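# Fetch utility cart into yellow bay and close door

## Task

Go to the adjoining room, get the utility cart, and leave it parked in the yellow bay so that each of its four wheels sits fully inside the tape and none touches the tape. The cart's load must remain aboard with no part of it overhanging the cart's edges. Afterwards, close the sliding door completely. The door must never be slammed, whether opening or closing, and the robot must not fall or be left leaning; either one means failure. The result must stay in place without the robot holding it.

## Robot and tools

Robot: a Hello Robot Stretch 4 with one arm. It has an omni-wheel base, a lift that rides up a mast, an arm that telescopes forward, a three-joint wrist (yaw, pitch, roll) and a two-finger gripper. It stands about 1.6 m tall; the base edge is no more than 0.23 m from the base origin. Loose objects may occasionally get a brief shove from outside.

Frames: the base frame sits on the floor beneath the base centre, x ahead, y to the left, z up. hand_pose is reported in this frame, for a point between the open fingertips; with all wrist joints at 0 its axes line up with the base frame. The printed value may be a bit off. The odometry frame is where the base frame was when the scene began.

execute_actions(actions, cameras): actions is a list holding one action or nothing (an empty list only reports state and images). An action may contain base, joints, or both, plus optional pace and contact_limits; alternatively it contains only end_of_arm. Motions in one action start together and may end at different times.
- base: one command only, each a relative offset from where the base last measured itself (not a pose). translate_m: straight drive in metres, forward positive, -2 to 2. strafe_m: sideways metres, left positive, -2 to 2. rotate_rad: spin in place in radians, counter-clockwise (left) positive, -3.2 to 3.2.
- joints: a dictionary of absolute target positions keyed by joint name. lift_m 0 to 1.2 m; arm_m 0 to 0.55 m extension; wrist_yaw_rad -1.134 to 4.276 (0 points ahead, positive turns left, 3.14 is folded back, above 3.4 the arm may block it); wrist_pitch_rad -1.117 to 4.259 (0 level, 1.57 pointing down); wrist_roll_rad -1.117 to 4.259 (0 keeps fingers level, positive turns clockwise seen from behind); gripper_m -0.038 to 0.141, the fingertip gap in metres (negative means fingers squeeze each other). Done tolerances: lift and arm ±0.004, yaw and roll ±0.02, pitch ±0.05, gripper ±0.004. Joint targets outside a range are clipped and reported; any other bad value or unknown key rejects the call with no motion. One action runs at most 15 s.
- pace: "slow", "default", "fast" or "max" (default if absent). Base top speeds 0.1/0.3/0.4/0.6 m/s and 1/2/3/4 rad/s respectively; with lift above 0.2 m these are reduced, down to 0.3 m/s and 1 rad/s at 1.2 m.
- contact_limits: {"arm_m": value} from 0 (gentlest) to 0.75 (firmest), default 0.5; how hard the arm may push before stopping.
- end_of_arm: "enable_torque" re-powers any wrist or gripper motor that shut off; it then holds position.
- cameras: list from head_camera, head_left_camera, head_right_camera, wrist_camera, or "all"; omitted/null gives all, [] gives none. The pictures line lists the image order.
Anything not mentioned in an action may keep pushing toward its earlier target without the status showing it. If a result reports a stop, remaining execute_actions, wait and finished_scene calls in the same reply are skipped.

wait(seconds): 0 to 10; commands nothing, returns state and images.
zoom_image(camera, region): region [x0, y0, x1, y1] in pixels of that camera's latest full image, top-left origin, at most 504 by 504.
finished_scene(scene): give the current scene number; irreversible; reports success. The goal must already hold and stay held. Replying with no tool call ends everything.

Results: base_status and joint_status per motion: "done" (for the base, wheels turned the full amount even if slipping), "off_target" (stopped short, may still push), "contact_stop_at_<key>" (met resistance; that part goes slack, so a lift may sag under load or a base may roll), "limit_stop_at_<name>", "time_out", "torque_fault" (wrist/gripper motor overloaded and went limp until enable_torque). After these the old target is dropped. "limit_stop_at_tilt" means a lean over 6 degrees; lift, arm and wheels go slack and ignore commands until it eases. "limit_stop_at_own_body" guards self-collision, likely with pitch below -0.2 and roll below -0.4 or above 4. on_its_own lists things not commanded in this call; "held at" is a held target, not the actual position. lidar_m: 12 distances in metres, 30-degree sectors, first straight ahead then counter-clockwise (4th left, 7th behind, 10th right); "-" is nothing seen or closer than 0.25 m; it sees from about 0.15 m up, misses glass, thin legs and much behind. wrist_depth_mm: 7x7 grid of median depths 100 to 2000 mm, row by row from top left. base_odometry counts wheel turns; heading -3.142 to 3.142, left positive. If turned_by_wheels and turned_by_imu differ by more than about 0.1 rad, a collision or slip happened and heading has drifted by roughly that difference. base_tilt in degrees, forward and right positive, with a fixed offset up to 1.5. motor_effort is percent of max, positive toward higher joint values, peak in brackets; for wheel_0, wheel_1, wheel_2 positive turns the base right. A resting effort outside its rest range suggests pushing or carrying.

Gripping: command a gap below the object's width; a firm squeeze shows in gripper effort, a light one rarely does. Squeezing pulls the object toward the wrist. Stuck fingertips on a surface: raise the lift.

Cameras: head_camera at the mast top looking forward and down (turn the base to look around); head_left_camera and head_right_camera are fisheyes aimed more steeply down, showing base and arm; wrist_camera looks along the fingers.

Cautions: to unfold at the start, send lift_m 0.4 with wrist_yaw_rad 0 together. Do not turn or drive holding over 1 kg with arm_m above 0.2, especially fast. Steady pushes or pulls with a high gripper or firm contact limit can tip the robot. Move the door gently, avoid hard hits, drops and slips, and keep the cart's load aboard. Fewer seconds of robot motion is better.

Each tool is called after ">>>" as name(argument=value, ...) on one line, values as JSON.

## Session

>>> execute_actions(actions=[])

Scene clock: 0.00 s.
base_odometry: x=+0.000 y=+0.000 heading=+0.000 (m, m, rad; odometry frame)
turned_by_wheels: +0.000 (rad since the last result)
turned_by_imu: +0.000 (rad since the last result)
base_tilt: forward=-0.4 right=+0.2 (deg)
lidar_m: 0.96 0.99 1.30 1.30 1.36 1.08 1.02 1.07 1.41 2.42 1.36 1.01
base_status: not commanded
joint_positions: lift_m=+0.135 arm_m=-0.003 wrist_yaw_rad=+3.221 wrist_pitch_rad=+0.018 wrist_roll_rad=+0.015 gripper_m=+0.057
joint_status: not commanded
motor_effort: lift_m=+18 arm_m=+0 wrist_yaw_rad=-2 wrist_pitch_rad=-5 wrist_roll_rad=+0 gripper_m=+0 wheel_0=+0 wheel_1=+0 wheel_2=+0 (%)
hand_pose: x=-0.1261 y=+0.0643 z=+0.3079 quat_wxyz=(-0.040, -0.009, +0.007, +0.999) (m; base frame)
wrist_depth_mm: - 135 134 1182 1160 1138 1138 / - - 133 1182 1160 1138 1138 / - 109 134 1160 1160 1138 1138 / - 127 144 1182 1160 1160 1138 / 196 1205 1205 1182 1182 1138 1138 / 214 1182 195 1160 193 1138 1118 / 214 809 866 143 866 798 866
pictures: head_camera, head_left_camera, head_right_camera, wrist_camera
Images, in order (width x height): head_camera 420x560, head_left_camera 420x672, head_right_camera 420x672, wrist_camera 616x392.

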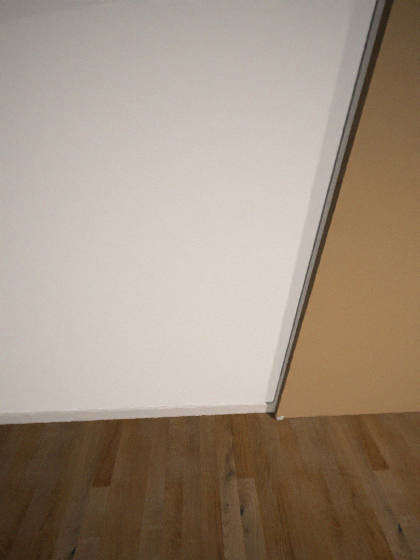

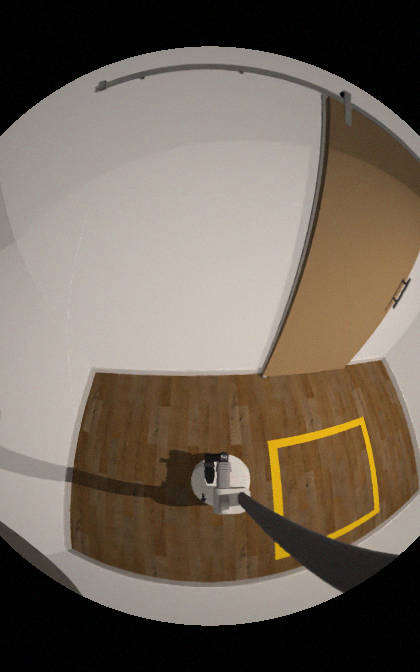

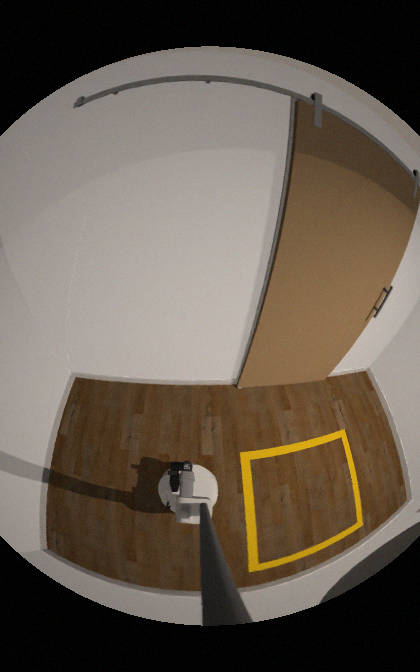

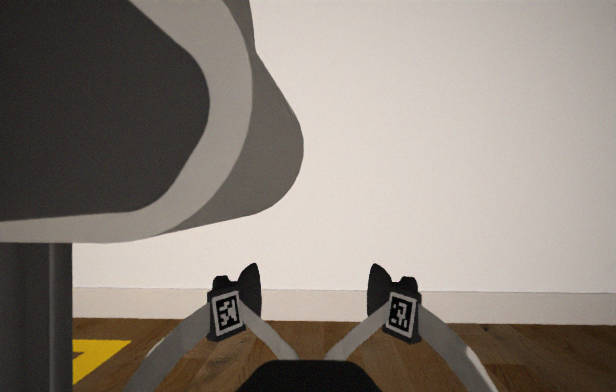

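>>> execute_actions(actions=[{"joints":{"lift_m":0.93,"wrist_yaw_rad":0,"wrist_pitch_rad":0,"wrist_roll_rad":0,"gripper_m":0.12}}])

Scene clock: 28.77 s.
base_odometry: x=+0.000 y=+0.000 heading=+0.000 (m, m, rad; odometry frame)
turned_by_wheels: +0.000 (rad since the last result)
turned_by_imu: -0.002 (rad since the last result)
base_tilt: forward=-0.4 right=+0.2 (deg)
lidar_m: 0.96 0.99 1.31 1.30 1.35 1.08 1.02 1.05 1.42 2.42 1.38 1.01
base_status: not commanded
joint_positions: lift_m=+0.930 arm_m=-0.003 wrist_yaw_rad=+0.000 wrist_pitch_rad=+0.003 wrist_roll_rad=+0.000 gripper_m=+0.120
joint_status: all done
motor_effort: lift_m=+22(22) arm_m=-1(0) wrist_yaw_rad=-2(8) wrist_pitch_rad=-9(8) wrist_roll_rad=-1(0) gripper_m=+3(4) wheel_0=+0(0) wheel_1=+0(0) wheel_2=+0(0) (%)
hand_pose: x=+0.4569 y=-0.0874 z=+1.1071 quat_wxyz=(+1.000, +0.000, +0.001, +0.000) (m; base frame)
wrist_depth_mm: 750 750 759 750 768 750 715 / 741 750 759 759 768 741 723 / 741 750 750 759 768 741 715 / 741 741 759 759 768 741 715 / 741 750 750 759 759 741 707 / 741 750 750 768 768 211 723 / 741 741 759 148 768 715 715
pictures: head_camera, head_left_camera, head_right_camera, wrist_camera
Images, in order (width x height): head_camera 420x560, head_left_camera 420x672, head_right_camera 420x672, wrist_camera 616x392.

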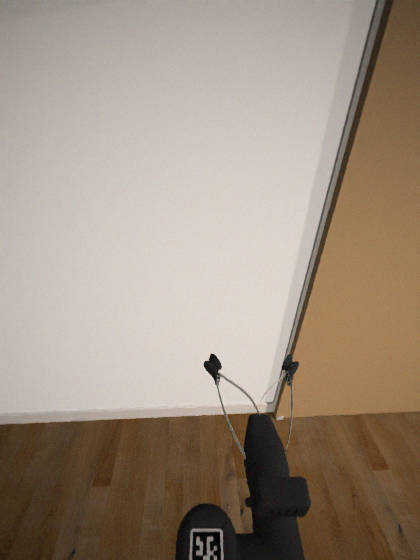

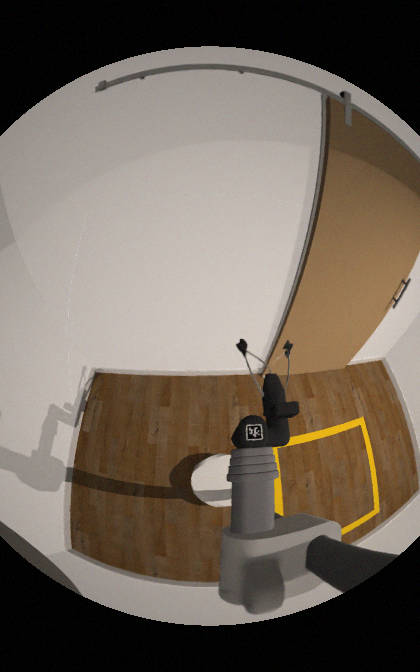

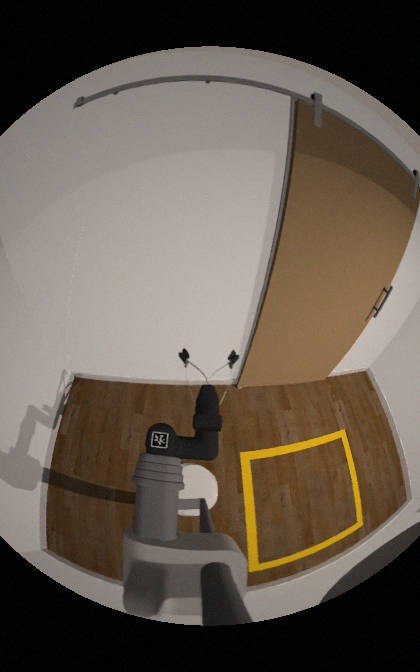

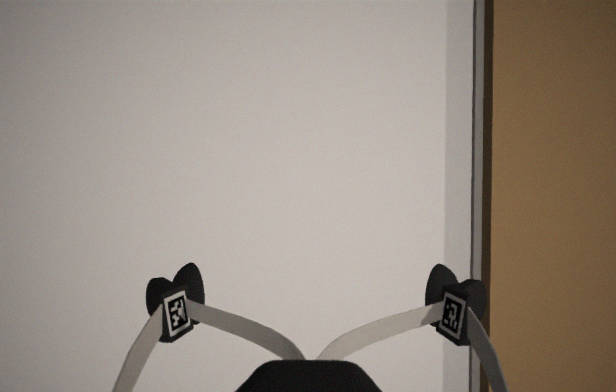

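>>> execute_actions(actions=[{"base":{"strafe_m":-1.28},"joints":{"wrist_yaw_rad":0}}])

Scene clock: 40.73 s.
base_odometry: x=+0.000 y=-1.280 heading=+0.000 (m, m, rad; odometry frame)
turned_by_wheels: +0.000 (rad since the last result)
turned_by_imu: +0.003 (rad since the last result)
base_tilt: forward=-0.5 right=+0.2 (deg)
lidar_m: 0.92 1.00 1.39 2.57 1.44 1.02 0.96 1.00 1.20 1.13 1.16 1.10
base_status: done
joint_positions: lift_m=+0.930 arm_m=-0.003 wrist_yaw_rad=+0.000 wrist_pitch_rad=+0.003 wrist_roll_rad=+0.000 gripper_m=+0.120
joint_status: all done
motor_effort: lift_m=+21(22) arm_m=-1(0) wrist_yaw_rad=-2(3) wrist_pitch_rad=-7(9) wrist_roll_rad=-1(1) gripper_m=-2(2) wheel_0=+0(8) wheel_1=+0(11) wheel_2=+0(1) (%)
hand_pose: x=+0.4569 y=-0.0874 z=+1.1072 quat_wxyz=(+1.000, +0.000, +0.001, +0.000) (m; base frame)
wrist_depth_mm: 759 759 759 759 831 831 842 / 759 759 759 768 831 831 842 / 750 759 759 759 831 831 842 / 750 759 759 759 831 831 842 / 750 759 759 759 831 831 842 / 750 759 759 768 768 212 842 / 750 750 759 148 820 831 842
pictures: head_camera, head_left_camera, head_right_camera, wrist_camera
Images, in order (width x height): head_camera 420x560, head_left_camera 420x672, head_right_camera 420x672, wrist_camera 616x392.

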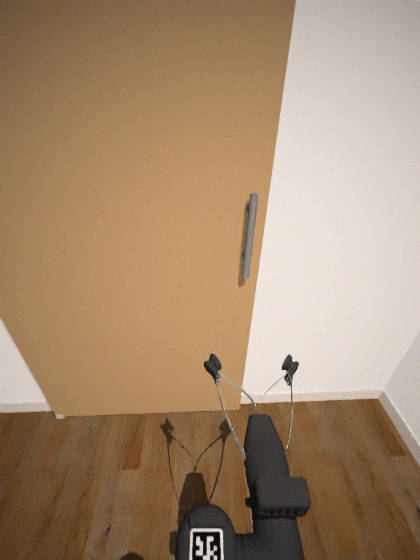

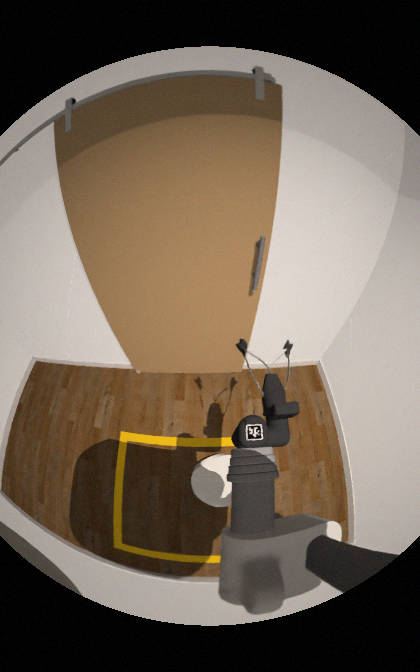

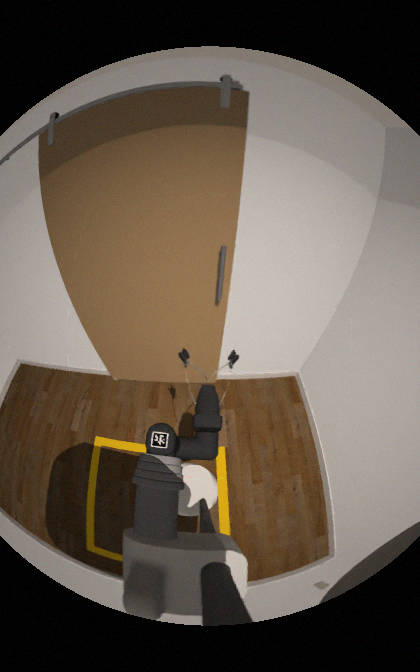

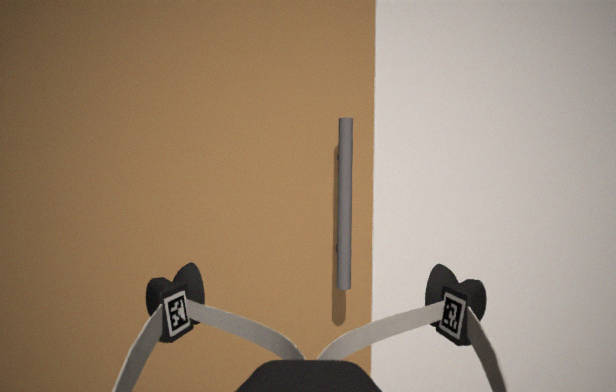

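>>> execute_actions(actions=[{"base":{"strafe_m":-0.57},"joints":{"wrist_yaw_rad":0}}], cameras=[])

>>> execute_actions(actions=[{"base":{"rotate_rad":1.57},"joints":{"wrist_yaw_rad":-0.8}}], cameras=[])

>>> execute_actions(actions=[{"base":{"strafe_m":-0.6}}], cameras=["wrist_camera","head_right_camera"])

Scene clock: 55.77 s.
base_odometry: x=+0.000 y=-1.850 heading=+0.000 (m, m, rad; odometry frame)
turned_by_wheels: +0.000 (rad since the last result)
turned_by_imu: +0.001 (rad since the last result)
base_tilt: forward=-0.4 right=+0.2 (deg)
lidar_m: 1.04 1.01 1.37 3.14 1.40 0.99 0.93 0.84 0.60 0.56 0.58 0.76
base_status: done
joint_positions: lift_m=+0.930 arm_m=-0.003 wrist_yaw_rad=+0.000 wrist_pitch_rad=+0.003 wrist_roll_rad=+0.000 gripper_m=+0.120
joint_status: all done
motor_effort: lift_m=+21(21) arm_m=+0(1) wrist_yaw_rad=-2(8) wrist_pitch_rad=-7(8) wrist_roll_rad=-1(1) gripper_m=+0(1) wheel_0=+0(9) wheel_1=+0(7) wheel_2=+0(0) (%)
hand_pose: x=+0.4569 y=-0.0874 z=+1.1072 quat_wxyz=(+1.000, +0.000, +0.001, +0.000) (m; base frame)
wrist_depth_mm: 778 842 842 842 854 866 715 / 778 842 842 854 854 866 707 / 778 842 842 854 854 854 707 / 768 842 842 842 854 854 707 / 768 842 842 842 854 854 707 / 778 831 842 842 854 211 707 / 778 831 854 148 842 854 699
pictures: none
No camera images: the call's "cameras" was empty. Leave "cameras" out to get every camera's image.

Scene clock: 57.90 s.
base_odometry: x=+0.000 y=-1.850 heading=+1.570 (m, m, rad; odometry frame)
turned_by_wheels: +1.570 (rad since the last result)
turned_by_imu: +1.579 (rad since the last result)
base_tilt: forward=-0.4 right=+0.3 (deg)
lidar_m: 3.15 1.42 0.98 0.93 0.86 0.59 0.55 0.59 0.79 1.06 1.00 1.36
base_status: done
joint_positions: lift_m=+0.930 arm_m=-0.003 wrist_yaw_rad=-0.800 wrist_pitch_rad=+0.003 wrist_roll_rad=+0.000 gripper_m=+0.120
joint_status: all done
motor_effort: lift_m=+21(21) arm_m=+0(0) wrist_yaw_rad=-3(4) wrist_pitch_rad=-7(8) wrist_roll_rad=-1(1) gripper_m=-2(2) wheel_0=+0(6) wheel_1=-1(6) wheel_2=-1(8) (%)
hand_pose: x=+0.3067 y=-0.2678 z=+1.1072 quat_wxyz=(+0.921, +0.001, +0.001, -0.389) (m; base frame)
wrist_depth_mm: - - 1708 1255 1025 878 809 / - - 1708 1255 1042 866 809 / - - 1708 1255 1025 878 788 / - - 1661 1229 1025 866 798 / - - 1661 1229 1025 866 798 / - - 1397 1229 976 211 798 / - - 1661 148 1008 820 809
pictures: none
No camera images: the call's "cameras" was empty. Leave "cameras" out to get every camera's image.

Scene clock: 61.23 s.
base_odometry: x=+0.600 y=-1.851 heading=+1.570 (m, m, rad; odometry frame)
turned_by_wheels: +0.000 (rad since the last result)
turned_by_imu: +0.001 (rad since the last result)
base_tilt: forward=-0.3 right=+0.2 (deg)
lidar_m: 1.35 2.30 1.64 1.53 0.81 0.57 0.53 0.54 0.48 0.45 0.46 0.51
base_status: done
joint_positions: lift_m=+0.930 arm_m=-0.003 wrist_yaw_rad=-0.800 wrist_pitch_rad=+0.003 wrist_roll_rad=+0.000 gripper_m=+0.120
joint_status: not commanded
motor_effort: lift_m=+21(21) arm_m=+0(0) wrist_yaw_rad=-3(3) wrist_pitch_rad=-10(8) wrist_roll_rad=-2(1) gripper_m=+4(1) wheel_0=+0(9) wheel_1=+1(10) wheel_2=+0(1) (%)
hand_pose: x=+0.3067 y=-0.2678 z=+1.1072 quat_wxyz=(+0.921, +0.001, +0.001, -0.389) (m; base frame)
wrist_depth_mm: 1336 707 525 399 379 345 307 / 1336 715 517 389 382 345 306 / 1308 707 521 387 382 343 306 / 1308 715 517 387 384 343 304 / 1308 699 517 384 382 342 304 / 1078 699 357 382 364 212 304 / 1078 627 512 147 382 327 303
pictures: head_right_camera, wrist_camera
Images, in order (width x height): head_right_camera 420x672, wrist_camera 616x392.

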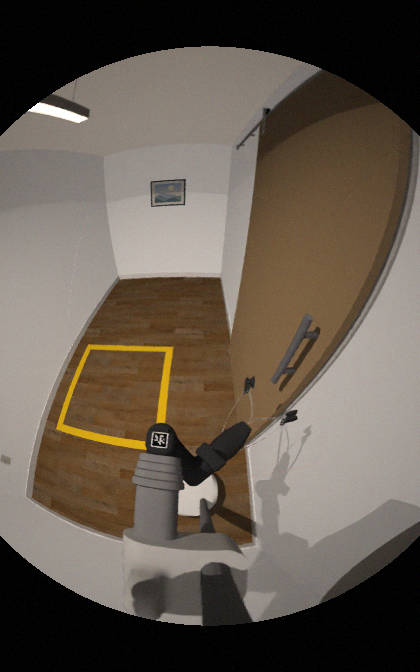

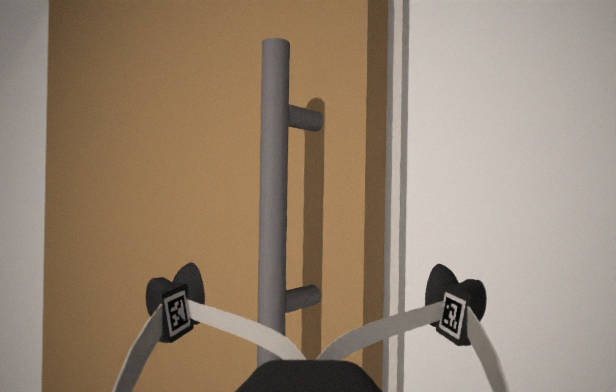

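>>> execute_actions(actions=[{"base":{"strafe_m":-0.05},"joints":{"arm_m":0.08,"lift_m":0.98},"pace":"slow"}], cameras=["wrist_camera"])

Scene clock: 68.07 s.
base_odometry: x=+0.650 y=-1.851 heading=+1.570 (m, m, rad; odometry frame)
turned_by_wheels: +0.000 (rad since the last result)
turned_by_imu: -0.001 (rad since the last result)
base_tilt: forward=-0.3 right=+0.2 (deg)
lidar_m: 1.18 2.39 1.66 1.57 0.82 0.57 0.53 0.54 0.43 0.39 0.42 0.49
base_status: done
joint_positions: lift_m=+0.980 arm_m=+0.079 wrist_yaw_rad=-0.800 wrist_pitch_rad=+0.003 wrist_roll_rad=+0.000 gripper_m=+0.120
joint_status: all done
motor_effort: lift_m=+22(20) arm_m=+5(6) wrist_yaw_rad=-2(3) wrist_pitch_rad=-8(8) wrist_roll_rad=-1(1) gripper_m=+1(2) wheel_0=+3(6) wheel_1=-4(4) wheel_2=+0(1) (%)
hand_pose: x=+0.3882 y=-0.2678 z=+1.1571 quat_wxyz=(+0.921, +0.001, +0.001, -0.389) (m; base frame)
wrist_depth_mm: 931 585 427 338 283 293 259 / 917 580 430 309 283 291 259 / 917 580 424 281 285 291 259 / 904 580 424 307 283 291 258 / 904 574 421 307 283 291 257 / 891 574 377 306 272 212 257 / 878 517 421 148 276 278 257
pictures: wrist_camera
Images, in order (width x height): wrist_camera 616x392.

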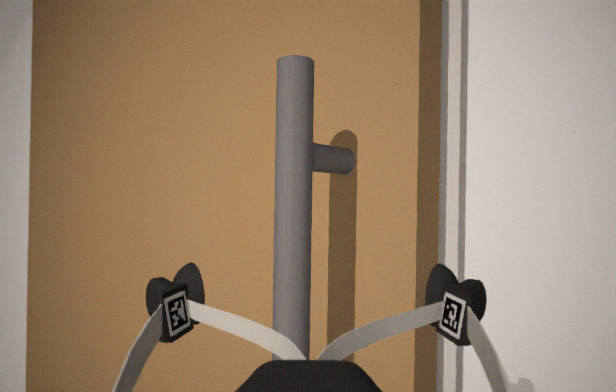

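>>> execute_actions(actions=[{"joints":{"gripper_m":0.0}}], cameras=["wrist_camera"])

>>> execute_actions(actions=[{"base":{"translate_m":0.3},"pace":"slow"}], cameras=["wrist_camera","head_right_camera"])

Scene clock: 75.97 s.
base_odometry: x=+0.650 y=-1.851 heading=+1.570 (m, m, rad; odometry frame)
turned_by_wheels: +0.000 (rad since the last result)
turned_by_imu: -0.002 (rad since the last result)
base_tilt: forward=-0.3 right=+0.2 (deg)
lidar_m: 1.18 2.38 1.66 1.59 0.81 0.57 0.53 0.55 0.43 0.39 0.41 0.48
base_status: not commanded
joint_positions: lift_m=+0.980 arm_m=+0.079 wrist_yaw_rad=-0.800 wrist_pitch_rad=+0.003 wrist_roll_rad=+0.000 gripper_m=+0.000
joint_status: all done
motor_effort: lift_m=+22(22) arm_m=+5(6) wrist_yaw_rad=-2(3) wrist_pitch_rad=-8(8) wrist_roll_rad=-1(1) gripper_m=-5(9) wheel_0=+3(3) wheel_1=-3(3) wheel_2=+0(0) (%)
hand_pose: x=+0.3882 y=-0.2678 z=+1.1571 quat_wxyz=(+0.921, +0.001, +0.001, -0.389) (m; base frame)
wrist_depth_mm: 931 591 427 338 282 293 260 / 904 585 427 309 285 291 259 / 917 580 424 283 285 291 258 / 904 574 424 307 283 290 258 / 891 580 424 306 283 291 257 / 891 574 407 201 270 290 257 / 878 569 389 183 273 277 257
pictures: wrist_camera
Images, in order (width x height): wrist_camera 616x392.

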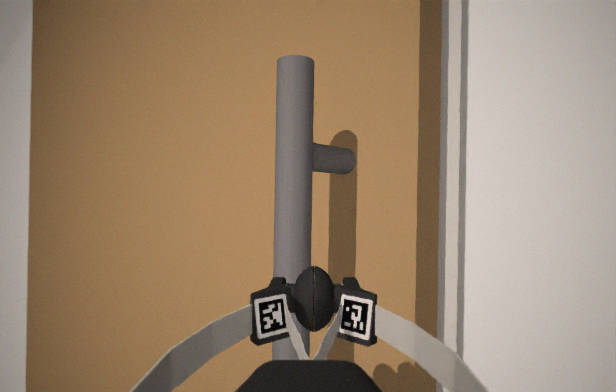

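Scene clock: 80.27 s.
base_odometry: x=+0.650 y=-1.551 heading=+1.570 (m, m, rad; odometry frame)
turned_by_wheels: +0.000 (rad since the last result)
turned_by_imu: +0.000 (rad since the last result)
base_tilt: forward=-0.3 right=+0.2 (deg)
lidar_m: 1.15 2.41 1.69 1.60 1.25 0.89 0.82 0.60 0.40 0.38 0.39 0.47
base_status: done
joint_positions: lift_m=+0.980 arm_m=+0.079 wrist_yaw_rad=-0.800 wrist_pitch_rad=+0.002 wrist_roll_rad=+0.000 gripper_m=+0.000
joint_status: not commanded
motor_effort: lift_m=+22(22) arm_m=+6(6) wrist_yaw_rad=-1(46) wrist_pitch_rad=-5(8) wrist_roll_rad=-1(1) gripper_m=-7(6) wheel_0=+0(13) wheel_1=+4(3) wheel_2=-2(13) (%)
hand_pose: x=+0.3881 y=-0.2679 z=+1.1574 quat_wxyz=(+0.921, +0.000, +0.001, -0.390) (m; base frame)
wrist_depth_mm: 878 564 410 310 265 - - / 866 559 407 294 265 - - / 866 554 404 265 265 - - / 866 549 402 293 263 - - / 854 549 402 249 263 - - / 842 544 387 202 250 - 1281 / 842 544 373 183 254 - 1618
pictures: head_right_camera, wrist_camera
Images, in order (width x height): head_right_camera 420x672, wrist_camera 616x392.

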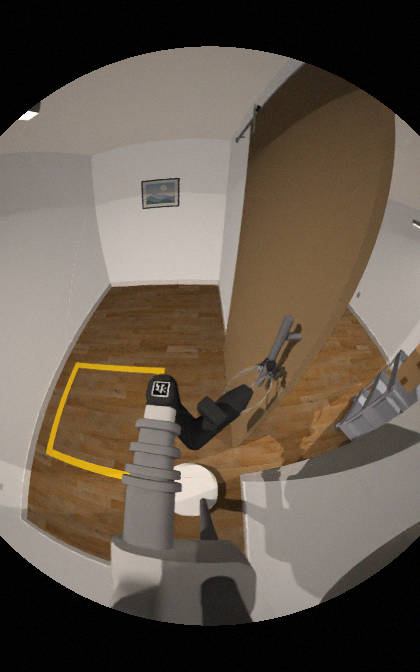

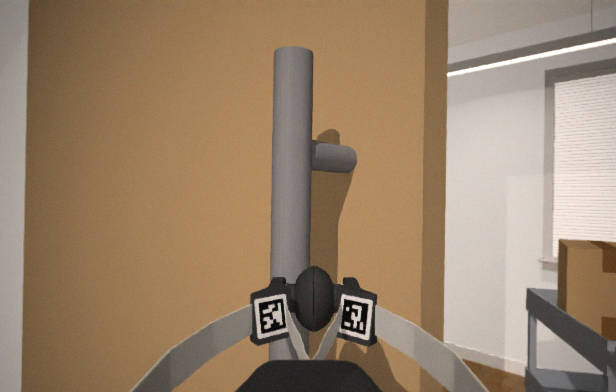

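>>> execute_actions(actions=[{"base":{"translate_m":0.5},"pace":"slow"}], cameras=["wrist_camera","head_right_camera"])

Scene clock: 89.67 s.
base_odometry: x=+0.650 y=-1.051 heading=+1.571 (m, m, rad; odometry frame)
turned_by_wheels: +0.001 (rad since the last result)
turned_by_imu: +0.001 (rad since the last result)
base_tilt: forward=-0.4 right=+0.1 (deg)
lidar_m: 1.12 2.40 1.70 1.62 1.66 1.38 1.33 0.55 0.54 1.32 3.20 0.46
base_status: done
joint_positions: lift_m=+0.980 arm_m=+0.079 wrist_yaw_rad=-0.796 wrist_pitch_rad=+0.001 wrist_roll_rad=+0.000 gripper_m=+0.000
joint_status: not commanded
motor_effort: lift_m=+22(22) arm_m=+6(5) wrist_yaw_rad=-13(34) wrist_pitch_rad=-4(5) wrist_roll_rad=-1(2) gripper_m=-5(11) wheel_0=+10(14) wheel_1=+3(4) wheel_2=-1(12) (%)
hand_pose: x=+0.3893 y=-0.2673 z=+1.1575 quat_wxyz=(+0.922, +0.000, +0.001, -0.388) (m; base frame)
wrist_depth_mm: 878 539 387 293 255 - - / 878 535 387 283 254 - - / 866 530 384 259 254 - - / 866 525 382 282 253 - - / 854 525 379 283 253 - - / 842 521 188 210 240 - - / 854 469 364 163 245 - -
pictures: head_right_camera, wrist_camera
Images, in order (width x height): head_right_camera 420x672, wrist_camera 616x392.

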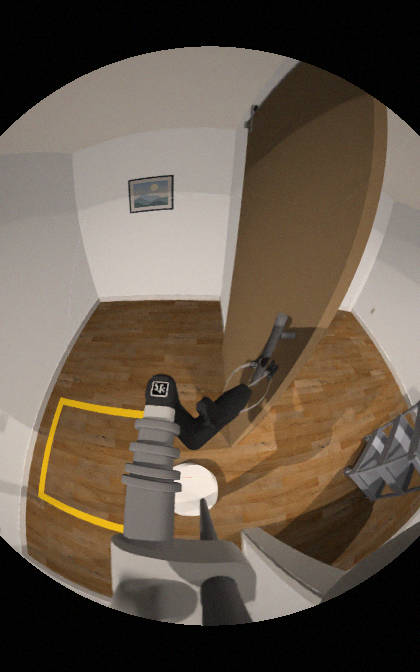

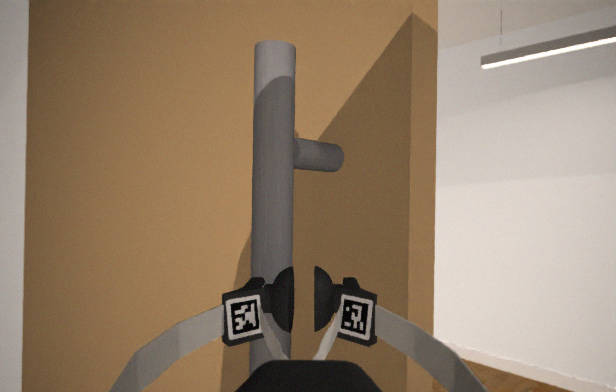

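>>> execute_actions(actions=[{"base":{"translate_m":0.08},"pace":"slow"}], cameras=["wrist_camera"])

Scene clock: 95.57 s.
base_odometry: x=+0.650 y=-0.971 heading=+1.571 (m, m, rad; odometry frame)
turned_by_wheels: +0.000 (rad since the last result)
turned_by_imu: -0.001 (rad since the last result)
base_tilt: forward=-0.4 right=+0.2 (deg)
lidar_m: 1.09 2.36 1.71 1.62 1.67 1.49 1.40 0.60 0.65 1.32 3.21 0.46
base_status: done
joint_positions: lift_m=+0.980 arm_m=+0.079 wrist_yaw_rad=-0.800 wrist_pitch_rad=+0.002 wrist_roll_rad=+0.000 gripper_m=+0.000
joint_status: not commanded
motor_effort: lift_m=+22(22) arm_m=+5(5) wrist_yaw_rad=-2(18) wrist_pitch_rad=-2(5) wrist_roll_rad=-1(1) gripper_m=-6(7) wheel_0=+1(15) wheel_1=+2(5) wheel_2=-3(6) (%)
hand_pose: x=+0.3883 y=-0.2678 z=+1.1573 quat_wxyz=(+0.921, +0.001, +0.001, -0.389) (m; base frame)
wrist_depth_mm: 820 512 370 285 254 - - / 809 512 368 276 252 - - / 809 508 370 267 253 - - / 798 504 368 282 252 - - / 798 500 366 282 251 - - / 788 500 353 202 237 - - / 778 496 227 183 238 - -
pictures: wrist_camera
Images, in order (width x height): wrist_camera 616x392.

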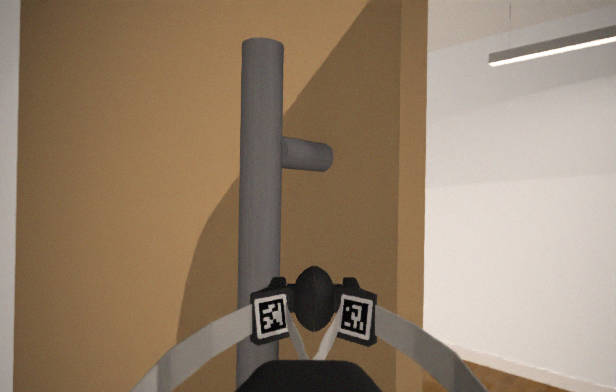

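>>> execute_actions(actions=[{"base":{"translate_m":0.06},"pace":"slow"}], cameras=[])

>>> execute_actions(actions=[{"base":{"translate_m":-0.14},"joints":{"arm_m":0.0}}], cameras=[])

>>> execute_actions(actions=[{"base":{"rotate_rad":-1.57},"joints":{"wrist_yaw_rad":1.2,"lift_m":0.65,"wrist_roll_rad":1.57}}])

Scene clock: 105.63 s.
base_odometry: x=+0.650 y=-0.911 heading=+1.571 (m, m, rad; odometry frame)
turned_by_wheels: +0.000 (rad since the last result)
turned_by_imu: -0.002 (rad since the last result)
base_tilt: forward=-0.5 right=+0.3 (deg)
lidar_m: 1.06 2.31 1.71 1.61 1.68 1.55 1.46 0.65 0.72 1.33 0.64 0.46
base_status: done
joint_positions: lift_m=+0.980 arm_m=+0.079 wrist_yaw_rad=-0.801 wrist_pitch_rad=+0.002 wrist_roll_rad=+0.000 gripper_m=+0.000
joint_status: not commanded
motor_effort: lift_m=+22(22) arm_m=+5(6) wrist_yaw_rad=+0(40) wrist_pitch_rad=-7(7) wrist_roll_rad=+0(1) gripper_m=-4(7) wheel_0=+2(5) wheel_1=+3(6) wheel_2=-4(13) (%)
hand_pose: x=+0.3881 y=-0.2680 z=+1.1573 quat_wxyz=(+0.921, +0.001, +0.001, -0.390) (m; base frame)
wrist_depth_mm: 798 500 364 286 249 - - / 798 500 362 277 248 - - / 788 496 362 262 247 - - / 778 492 359 276 247 - - / 768 492 357 274 246 - - / 768 488 343 202 234 - - / 759 480 221 183 235 - -
pictures: none
No camera images: the call's "cameras" was empty. Leave "cameras" out to get every camera's image.

Scene clock: 107.40 s.
base_odometry: x=+0.650 y=-1.051 heading=+1.571 (m, m, rad; odometry frame)
turned_by_wheels: +0.000 (rad since the last result)
turned_by_imu: -0.001 (rad since the last result)
base_tilt: forward=-0.4 right=+0.2 (deg)
lidar_m: 1.09 2.41 1.71 1.61 1.67 1.40 1.33 0.55 0.55 1.31 3.21 0.57
base_status: done
joint_positions: lift_m=+0.980 arm_m=+0.001 wrist_yaw_rad=-0.800 wrist_pitch_rad=+0.002 wrist_roll_rad=+0.000 gripper_m=+0.000
joint_status: all done
motor_effort: lift_m=+22(22) arm_m=-5(6) wrist_yaw_rad=-2(0) wrist_pitch_rad=-6(6) wrist_roll_rad=+0(1) gripper_m=-4(6) wheel_0=-1(5) wheel_1=-2(4) wheel_2=-2(8) (%)
hand_pose: x=+0.3101 y=-0.2679 z=+1.1573 quat_wxyz=(+0.921, +0.001, +0.001, -0.390) (m; base frame)
wrist_depth_mm: 831 525 413 - - - - / 831 521 410 - - - - / 820 466 413 - - - - / 820 466 413 - - - - / 809 466 413 - - - - / 809 462 402 202 - - - / 798 387 392 183 - - -
pictures: none
No camera images: the call's "cameras" was empty. Leave "cameras" out to get every camera's image.

Scene clock: 109.77 s.
base_odometry: x=+0.650 y=-1.051 heading=+0.001 (m, m, rad; odometry frame)
turned_by_wheels: -1.570 (rad since the last result)
turned_by_imu: -1.580 (rad since the last result)
base_tilt: forward=-0.4 right=+0.2 (deg)
lidar_m: 1.30 3.20 0.57 1.12 2.38 1.70 1.62 1.67 1.39 1.31 0.54 0.53
base_status: done
joint_positions: lift_m=+0.650 arm_m=+0.001 wrist_yaw_rad=+1.200 wrist_pitch_rad=+0.002 wrist_roll_rad=+1.570 gripper_m=+0.000
joint_status: all done
motor_effort: lift_m=+13(23) arm_m=-5(5) wrist_yaw_rad=-1(1) wrist_pitch_rad=-6(5) wrist_roll_rad=+1(6) gripper_m=-5(4) wheel_0=+0(6) wheel_1=+2(8) wheel_2=+1(8) (%)
hand_pose: x=+0.3579 y=+0.2372 z=+0.8280 quat_wxyz=(+0.584, +0.583, +0.400, +0.399) (m; base frame)
wrist_depth_mm: - - - - - - 1336 / - - - - - - 1366 / - - - - - - 1336 / - - - - - - 1336 / 615 609 609 597 597 591 585 / 574 580 569 201 554 559 559 / - 469 459 183 452 452 459
pictures: head_camera, head_left_camera, head_right_camera, wrist_camera
Images, in order (width x height): head_camera 420x560, head_left_camera 420x672, head_right_camera 420x672, wrist_camera 616x392.

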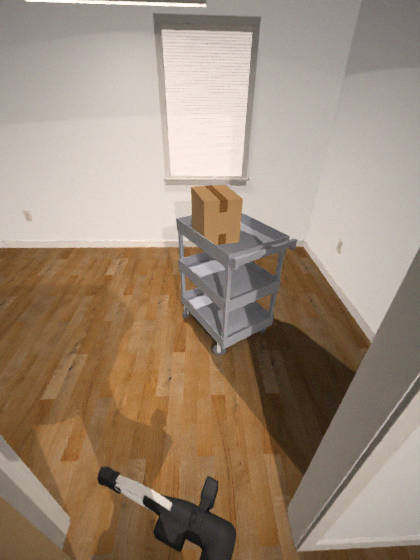

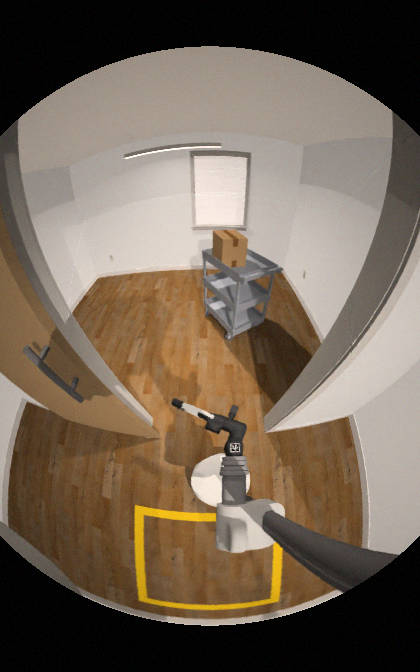

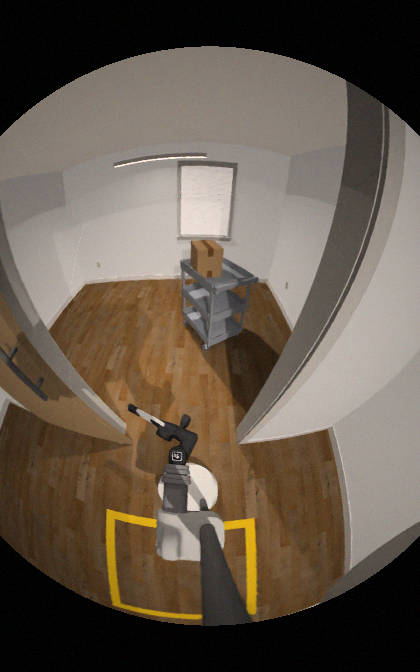

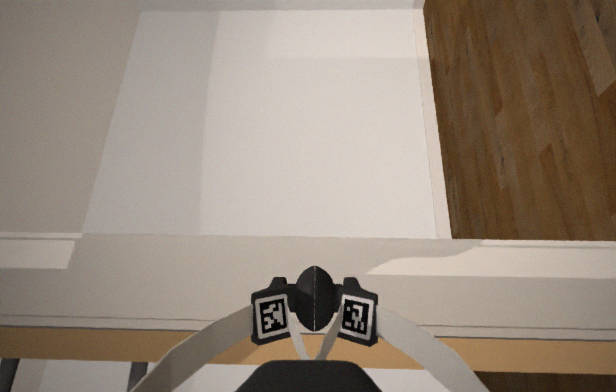

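>>> execute_actions(actions=[{"base":{"translate_m":0.9},"joints":{"wrist_yaw_rad":0,"gripper_m":0.12}}], cameras=[])

>>> execute_actions(actions=[{"base":{"strafe_m":-0.6}}], cameras=[])

>>> execute_actions(actions=[{"base":{"rotate_rad":0.7}}])

Scene clock: 126.57 s.
base_odometry: x=+1.550 y=-1.050 heading=+0.001 (m, m, rad; odometry frame)
turned_by_wheels: +0.000 (rad since the last result)
turned_by_imu: -0.005 (rad since the last result)
base_tilt: forward=-0.3 right=+0.3 (deg)
lidar_m: 0.48 2.28 2.56 1.76 0.70 0.75 2.52 0.52 0.52 1.29 1.33 0.44
base_status: done
joint_positions: lift_m=+0.650 arm_m=+0.001 wrist_yaw_rad=+0.000 wrist_pitch_rad=+0.002 wrist_roll_rad=+1.570 gripper_m=+0.120
joint_status: all done
motor_effort: lift_m=+14(14) arm_m=-5(5) wrist_yaw_rad=-3(8) wrist_pitch_rad=-5(6) wrist_roll_rad=+1(2) gripper_m=-1(4) wheel_0=+2(6) wheel_1=+2(8) wheel_2=+0(10) (%)
hand_pose: x=+0.4603 y=-0.0874 z=+0.8280 quat_wxyz=(+0.708, +0.707, +0.001, -0.001) (m; base frame)
wrist_depth_mm: - - - 320 - - 564 / - - - 285 - - 574 / - - - 196 277 798 569 / - - 504 175 239 798 554 / - 496 484 226 227 234 233 / - 466 459 301 258 209 569 / - - 1983 148 1983 707 549
pictures: none
No camera images: the call's "cameras" was empty. Leave "cameras" out to get every camera's image.

Scene clock: 129.90 s.
base_odometry: x=+1.551 y=-1.650 heading=+0.001 (m, m, rad; odometry frame)
turned_by_wheels: +0.000 (rad since the last result)
turned_by_imu: +0.003 (rad since the last result)
base_tilt: forward=-0.4 right=+0.2 (deg)
lidar_m: 0.57 0.49 3.08 1.64 1.21 0.37 0.35 0.37 0.51 0.69 0.73 0.97
base_status: done
joint_positions: lift_m=+0.650 arm_m=+0.001 wrist_yaw_rad=+0.000 wrist_pitch_rad=+0.002 wrist_roll_rad=+1.570 gripper_m=+0.120
joint_status: not commanded
motor_effort: lift_m=+14(14) arm_m=-4(5) wrist_yaw_rad=-2(31) wrist_pitch_rad=-7(9) wrist_roll_rad=-1(8) gripper_m=-1(0) wheel_0=+0(15) wheel_1=+0(9) wheel_2=+0(1) (%)
hand_pose: x=+0.4602 y=-0.0874 z=+0.8278 quat_wxyz=(+0.707, +0.707, +0.001, -0.001) (m; base frame)
wrist_depth_mm: 1229 1229 1229 1205 1205 1205 1160 / 1808 1808 1756 1756 1808 1708 1366 / - - - - - - 1366 / - - - - - - 1336 / - - - - - - 1336 / - - - 530 554 209 554 / - - - 148 - 683 508
pictures: none
No camera images: the call's "cameras" was empty. Leave "cameras" out to get every camera's image.

Scene clock: 131.37 s.
base_odometry: x=+1.551 y=-1.650 heading=+0.701 (m, m, rad; odometry frame)
turned_by_wheels: +0.700 (rad since the last result)
turned_by_imu: +0.704 (rad since the last result)
base_tilt: forward=-0.5 right=+0.2 (deg)
lidar_m: 0.47 3.05 1.25 1.22 0.35 0.35 0.39 0.60 0.69 0.76 1.19 0.51
base_status: done
joint_positions: lift_m=+0.650 arm_m=+0.001 wrist_yaw_rad=+0.000 wrist_pitch_rad=+0.002 wrist_roll_rad=+1.570 gripper_m=+0.120
joint_status: not commanded
motor_effort: lift_m=+14(14) arm_m=-4(4) wrist_yaw_rad=-2(2) wrist_pitch_rad=-6(9) wrist_roll_rad=-1(1) gripper_m=-4(0) wheel_0=-1(6) wheel_1=-3(9) wheel_2=+0(8) (%)
hand_pose: x=+0.4602 y=-0.0874 z=+0.8278 quat_wxyz=(+0.707, +0.707, +0.001, -0.001) (m; base frame)
wrist_depth_mm: 1983 1983 1921 355 1921 778 580 / - - - 349 - 878 569 / - - 574 345 - 866 569 / - - 591 338 - 866 569 / - - 603 309 917 809 554 / - - - 272 330 209 1229 / - - - 148 - 1756 1336
pictures: head_camera, head_left_camera, head_right_camera, wrist_camera
Images, in order (width x height): head_camera 420x560, head_left_camera 420x672, head_right_camera 420x672, wrist_camera 616x392.

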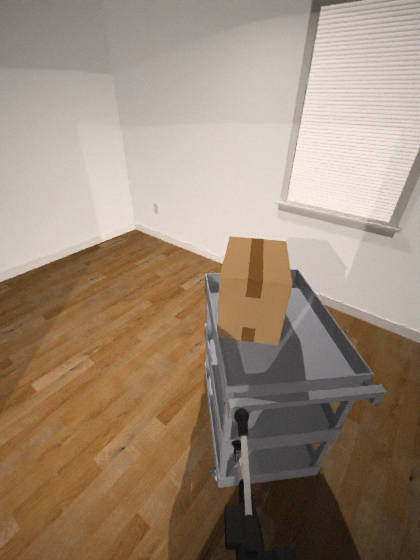

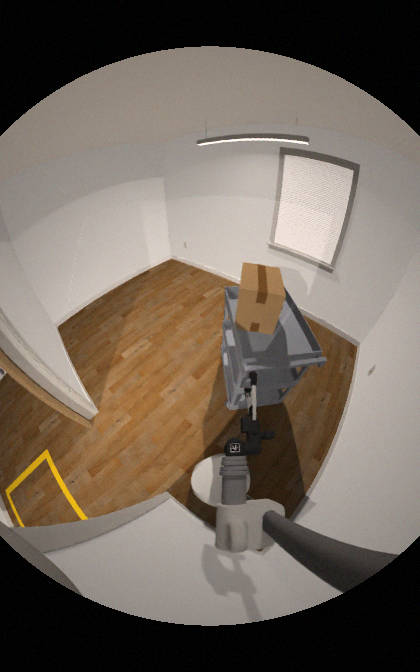

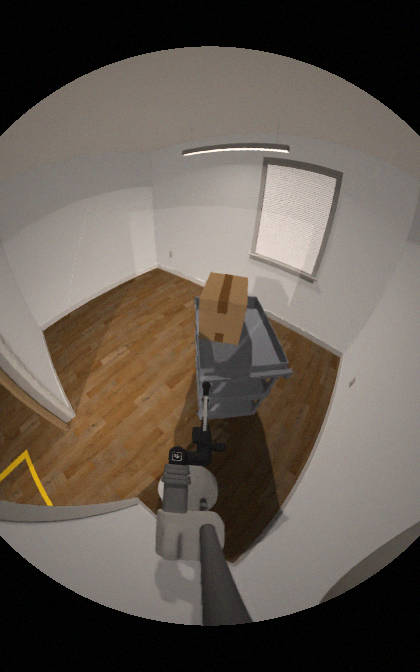

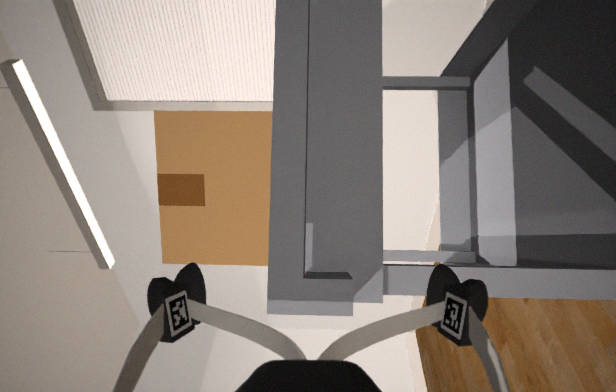

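>>> execute_actions(actions=[{"base":{"strafe_m":-0.17},"pace":"slow"}], cameras=[])

>>> execute_actions(actions=[{"joints":{"arm_m":0.15},"pace":"slow"}], cameras=["wrist_camera","head_camera"])

Scene clock: 141.70 s.
base_odometry: x=+1.660 y=-1.780 heading=+0.701 (m, m, rad; odometry frame)
turned_by_wheels: +0.000 (rad since the last result)
turned_by_imu: -0.001 (rad since the last result)
base_tilt: forward=-0.4 right=+0.2 (deg)
lidar_m: 0.50 3.21 1.40 0.56 0.47 0.43 0.50 0.56 0.56 0.62 0.98 0.54
base_status: done
joint_positions: lift_m=+0.650 arm_m=+0.001 wrist_yaw_rad=+0.000 wrist_pitch_rad=+0.002 wrist_roll_rad=+1.570 gripper_m=+0.120
joint_status: not commanded
motor_effort: lift_m=+14(14) arm_m=-4(4) wrist_yaw_rad=-2(3) wrist_pitch_rad=-8(4) wrist_roll_rad=-1(2) gripper_m=-1(3) wheel_0=+2(5) wheel_1=-3(6) wheel_2=+0(0) (%)
hand_pose: x=+0.4602 y=-0.0874 z=+0.8278 quat_wxyz=(+0.707, +0.707, +0.001, -0.001) (m; base frame)
wrist_depth_mm: 1863 1863 1863 355 382 379 379 / - - - 368 1921 1921 535 / - - - 364 - 809 569 / - - 854 357 - 854 574 / - - 569 351 - 854 569 / - - 574 347 345 209 564 / - - 603 148 - 732 564
pictures: none
No camera images: the call's "cameras" was empty. Leave "cameras" out to get every camera's image.

Scene clock: 144.50 s.
base_odometry: x=+1.660 y=-1.780 heading=+0.701 (m, m, rad; odometry frame)
turned_by_wheels: +0.000 (rad since the last result)
turned_by_imu: -0.001 (rad since the last result)
base_tilt: forward=-0.4 right=+0.2 (deg)
lidar_m: 0.50 3.22 1.40 0.57 0.47 0.45 0.51 0.57 0.55 0.62 0.96 0.55
base_status: not commanded
joint_positions: lift_m=+0.650 arm_m=+0.149 wrist_yaw_rad=-0.003 wrist_pitch_rad=-0.001 wrist_roll_rad=+1.570 gripper_m=+0.120
joint_status: all done
motor_effort: lift_m=+14(14) arm_m=+8(9) wrist_yaw_rad=+7(8) wrist_pitch_rad=+1(9) wrist_roll_rad=-1(2) gripper_m=-3(2) wheel_0=+2(2) wheel_1=-3(3) wheel_2=+0(1) (%)
hand_pose: x=+0.6077 y=-0.0883 z=+0.8287 quat_wxyz=(+0.707, +0.707, -0.001, -0.001) (m; base frame)
wrist_depth_mm: 1708 1708 1708 224 224 1618 1430 / 1863 1863 1863 220 220 1808 535 / - - 1983 215 217 809 580 / - - 530 213 213 820 569 / - 424 421 209 209 798 574 / - 430 170 206 205 699 569 / - 442 436 146 202 741 569
pictures: head_camera, wrist_camera
Images, in order (width x height): head_camera 420x560, wrist_camera 616x392.

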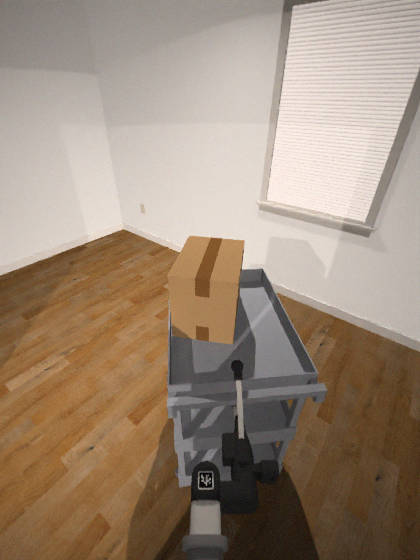

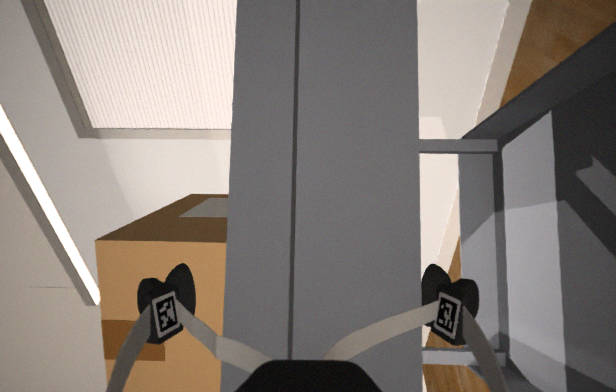

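>>> execute_actions(actions=[{"joints":{"arm_m":0.19},"pace":"slow"}], cameras=[])

>>> execute_actions(actions=[{"joints":{"gripper_m":0.0}}], cameras=["wrist_camera","head_left_camera"])

Scene clock: 150.60 s.
base_odometry: x=+1.660 y=-1.780 heading=+0.701 (m, m, rad; odometry frame)
turned_by_wheels: +0.000 (rad since the last result)
turned_by_imu: -0.001 (rad since the last result)
base_tilt: forward=-0.4 right=+0.1 (deg)
lidar_m: 0.53 3.20 1.40 0.56 0.47 0.45 0.50 0.57 0.57 0.61 0.94 0.60
base_status: not commanded
joint_positions: lift_m=+0.650 arm_m=+0.189 wrist_yaw_rad=-0.002 wrist_pitch_rad=-0.001 wrist_roll_rad=+1.570 gripper_m=+0.120
joint_status: all done
motor_effort: lift_m=+14(14) arm_m=+8(9) wrist_yaw_rad=+4(14) wrist_pitch_rad=+1(4) wrist_roll_rad=+0(1) gripper_m=+2(1) wheel_0=+2(2) wheel_1=-2(3) wheel_2=-2(2) (%)
hand_pose: x=+0.6478 y=-0.0880 z=+0.8289 quat_wxyz=(+0.707, +0.707, -0.001, +0.000) (m; base frame)
wrist_depth_mm: 1708 1708 1661 227 229 1618 1336 / 1863 1863 1808 222 224 1756 535 / - - 1983 217 219 809 574 / - - 580 213 213 820 574 / - 427 415 209 209 809 580 / - 427 167 206 205 691 569 / - 436 433 146 201 741 564
pictures: none
No camera images: the call's "cameras" was empty. Leave "cameras" out to get every camera's image.

Scene clock: 152.67 s.
base_odometry: x=+1.661 y=-1.780 heading=+0.701 (m, m, rad; odometry frame)
turned_by_wheels: +0.000 (rad since the last result)
turned_by_imu: +0.000 (rad since the last result)
base_tilt: forward=-0.3 right=+0.2 (deg)
lidar_m: 0.51 3.21 1.40 0.57 0.47 0.45 0.52 0.57 0.57 0.62 0.97 0.58
base_status: not commanded
joint_positions: lift_m=+0.650 arm_m=+0.190 wrist_yaw_rad=+0.003 wrist_pitch_rad=+0.008 wrist_roll_rad=+1.570 gripper_m=+0.001
joint_status: all done
on_its_own: wrist_pitch_rad is at rest, and its effort (-24) is outside its rest range (-23 to +23)
motor_effort: lift_m=+14(14) arm_m=+2(8) wrist_yaw_rad=-11(17) wrist_pitch_rad=-24(28) wrist_roll_rad=+1(1) gripper_m=-33(29) wheel_0=+0(2) wheel_1=-2(2) wheel_2=+5(5) (%)
hand_pose: x=+0.6494 y=-0.0866 z=+0.8261 quat_wxyz=(+0.707, +0.707, +0.004, -0.002) (m; base frame)
wrist_depth_mm: 1708 1661 137 200 200 1661 1366 / 1863 1863 135 196 196 1756 512 / - - 132 193 192 788 559 / - - 130 189 189 788 559 / - 399 128 186 186 778 554 / - 399 125 183 182 192 539 / - 410 123 181 180 668 492
pictures: head_left_camera, wrist_camera
Images, in order (width x height): head_left_camera 420x672, wrist_camera 616x392.

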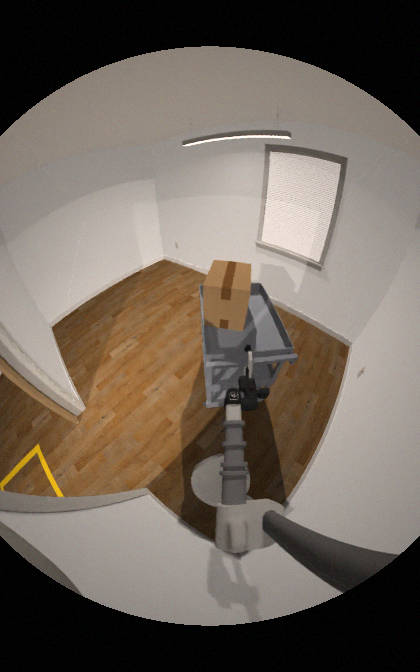

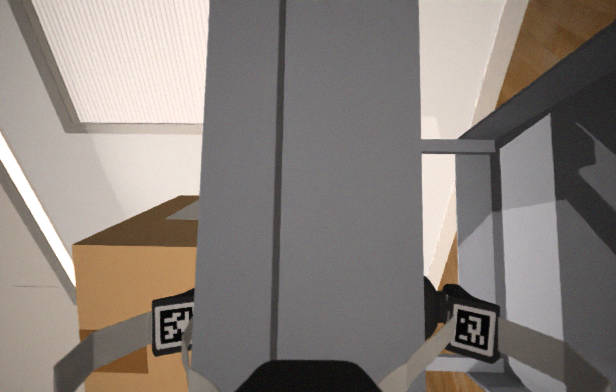

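>>> execute_actions(actions=[{"joints":{"arm_m":0.04,"lift_m":0.64},"pace":"slow"}], cameras=[])

>>> execute_actions(actions=[{"base":{"strafe_m":0.4},"pace":"slow"}], cameras=["head_left_camera","head_camera"])

Scene clock: 170.93 s.
base_odometry: x=+1.661 y=-1.780 heading=+0.700 (m, m, rad; odometry frame)
turned_by_wheels: -0.001 (rad since the last result)
turned_by_imu: -0.003 (rad since the last result)
base_tilt: forward=-0.4 right=+0.2 (deg)
lidar_m: 0.38 3.19 1.40 0.59 0.46 0.45 0.50 0.58 0.56 0.62 0.94 0.43
base_status: not commanded
joint_positions: lift_m=+0.641 arm_m=+0.041 wrist_yaw_rad=-0.009 wrist_pitch_rad=-0.002 wrist_roll_rad=+1.565 gripper_m=+0.001
joint_status: all done
on_its_own: wrist_yaw_rad is at rest, and its effort (+24) is outside its rest range (-13 to +13); wrist_roll_rad is at rest, and its effort (+15) is outside its rest range (-13 to +13)
motor_effort: lift_m=+8(18) arm_m=-7(10) wrist_yaw_rad=+24(31) wrist_pitch_rad=+6(23) wrist_roll_rad=+15(15) gripper_m=-33(33) wheel_0=-5(5) wheel_1=-2(2) wheel_2=+1(5) (%)
hand_pose: x=+0.4999 y=-0.0900 z=+0.8197 quat_wxyz=(+0.709, +0.705, -0.004, -0.002) (m; base frame)
wrist_depth_mm: 1808 1863 131 190 189 1708 1430 / 1983 1983 130 190 188 1808 530 / - - 129 188 187 768 580 / - - 128 186 186 788 569 / - 402 127 185 184 778 569 / - 413 126 184 182 173 549 / - 433 125 182 181 668 496
pictures: none
No camera images: the call's "cameras" was empty. Leave "cameras" out to get every camera's image.

Scene clock: 176.07 s.
base_odometry: x=+1.403 y=-1.474 heading=+0.699 (m, m, rad; odometry frame)
turned_by_wheels: -0.001 (rad since the last result)
turned_by_imu: -0.007 (rad since the last result)
base_tilt: forward=-0.4 right=+0.2 (deg)
lidar_m: 0.45 2.89 1.00 1.01 0.25 0.25 0.25 0.38 0.88 0.95 0.39 0.37
base_status: done
joint_positions: lift_m=+0.641 arm_m=+0.041 wrist_yaw_rad=-0.012 wrist_pitch_rad=-0.002 wrist_roll_rad=+1.564 gripper_m=+0.001
joint_status: not commanded
on_its_own: wrist_yaw_rad is at rest, and its effort (+31) is outside its rest range (-13 to +13); wrist_roll_rad is at rest, and its effort (+17) is outside its rest range (-13 to +13)
motor_effort: lift_m=+9(9) arm_m=-3(7) wrist_yaw_rad=+31(42) wrist_pitch_rad=+9(7) wrist_roll_rad=+17(19) gripper_m=-29(32) wheel_0=-8(14) wheel_1=+1(3) wheel_2=-3(3) (%)
hand_pose: x=+0.4990 y=-0.0908 z=+0.8196 quat_wxyz=(+0.709, +0.705, -0.005, -0.003) (m; base frame)
wrist_depth_mm: - - - 131 130 676 580 / 1756 364 - 141 139 715 574 / - 404 - 153 150 768 574 / - 488 - 166 163 - 559 / - - 107 181 180 - 504 / - - 117 200 195 173 1336 / - - 129 214 217 1756 1160
pictures: head_camera, head_left_camera
Images, in order (width x height): head_camera 420x560, head_left_camera 420x672.

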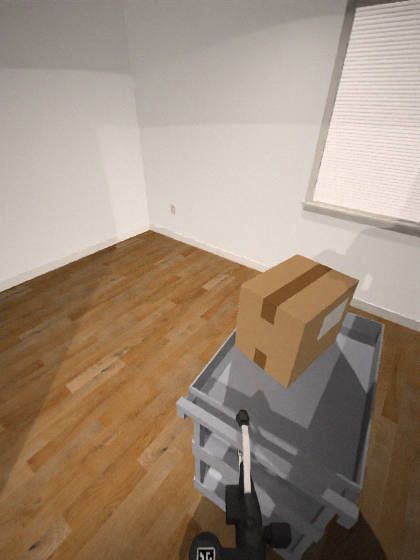

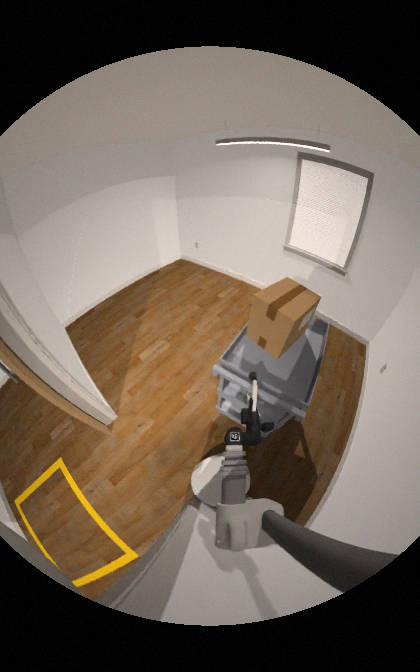

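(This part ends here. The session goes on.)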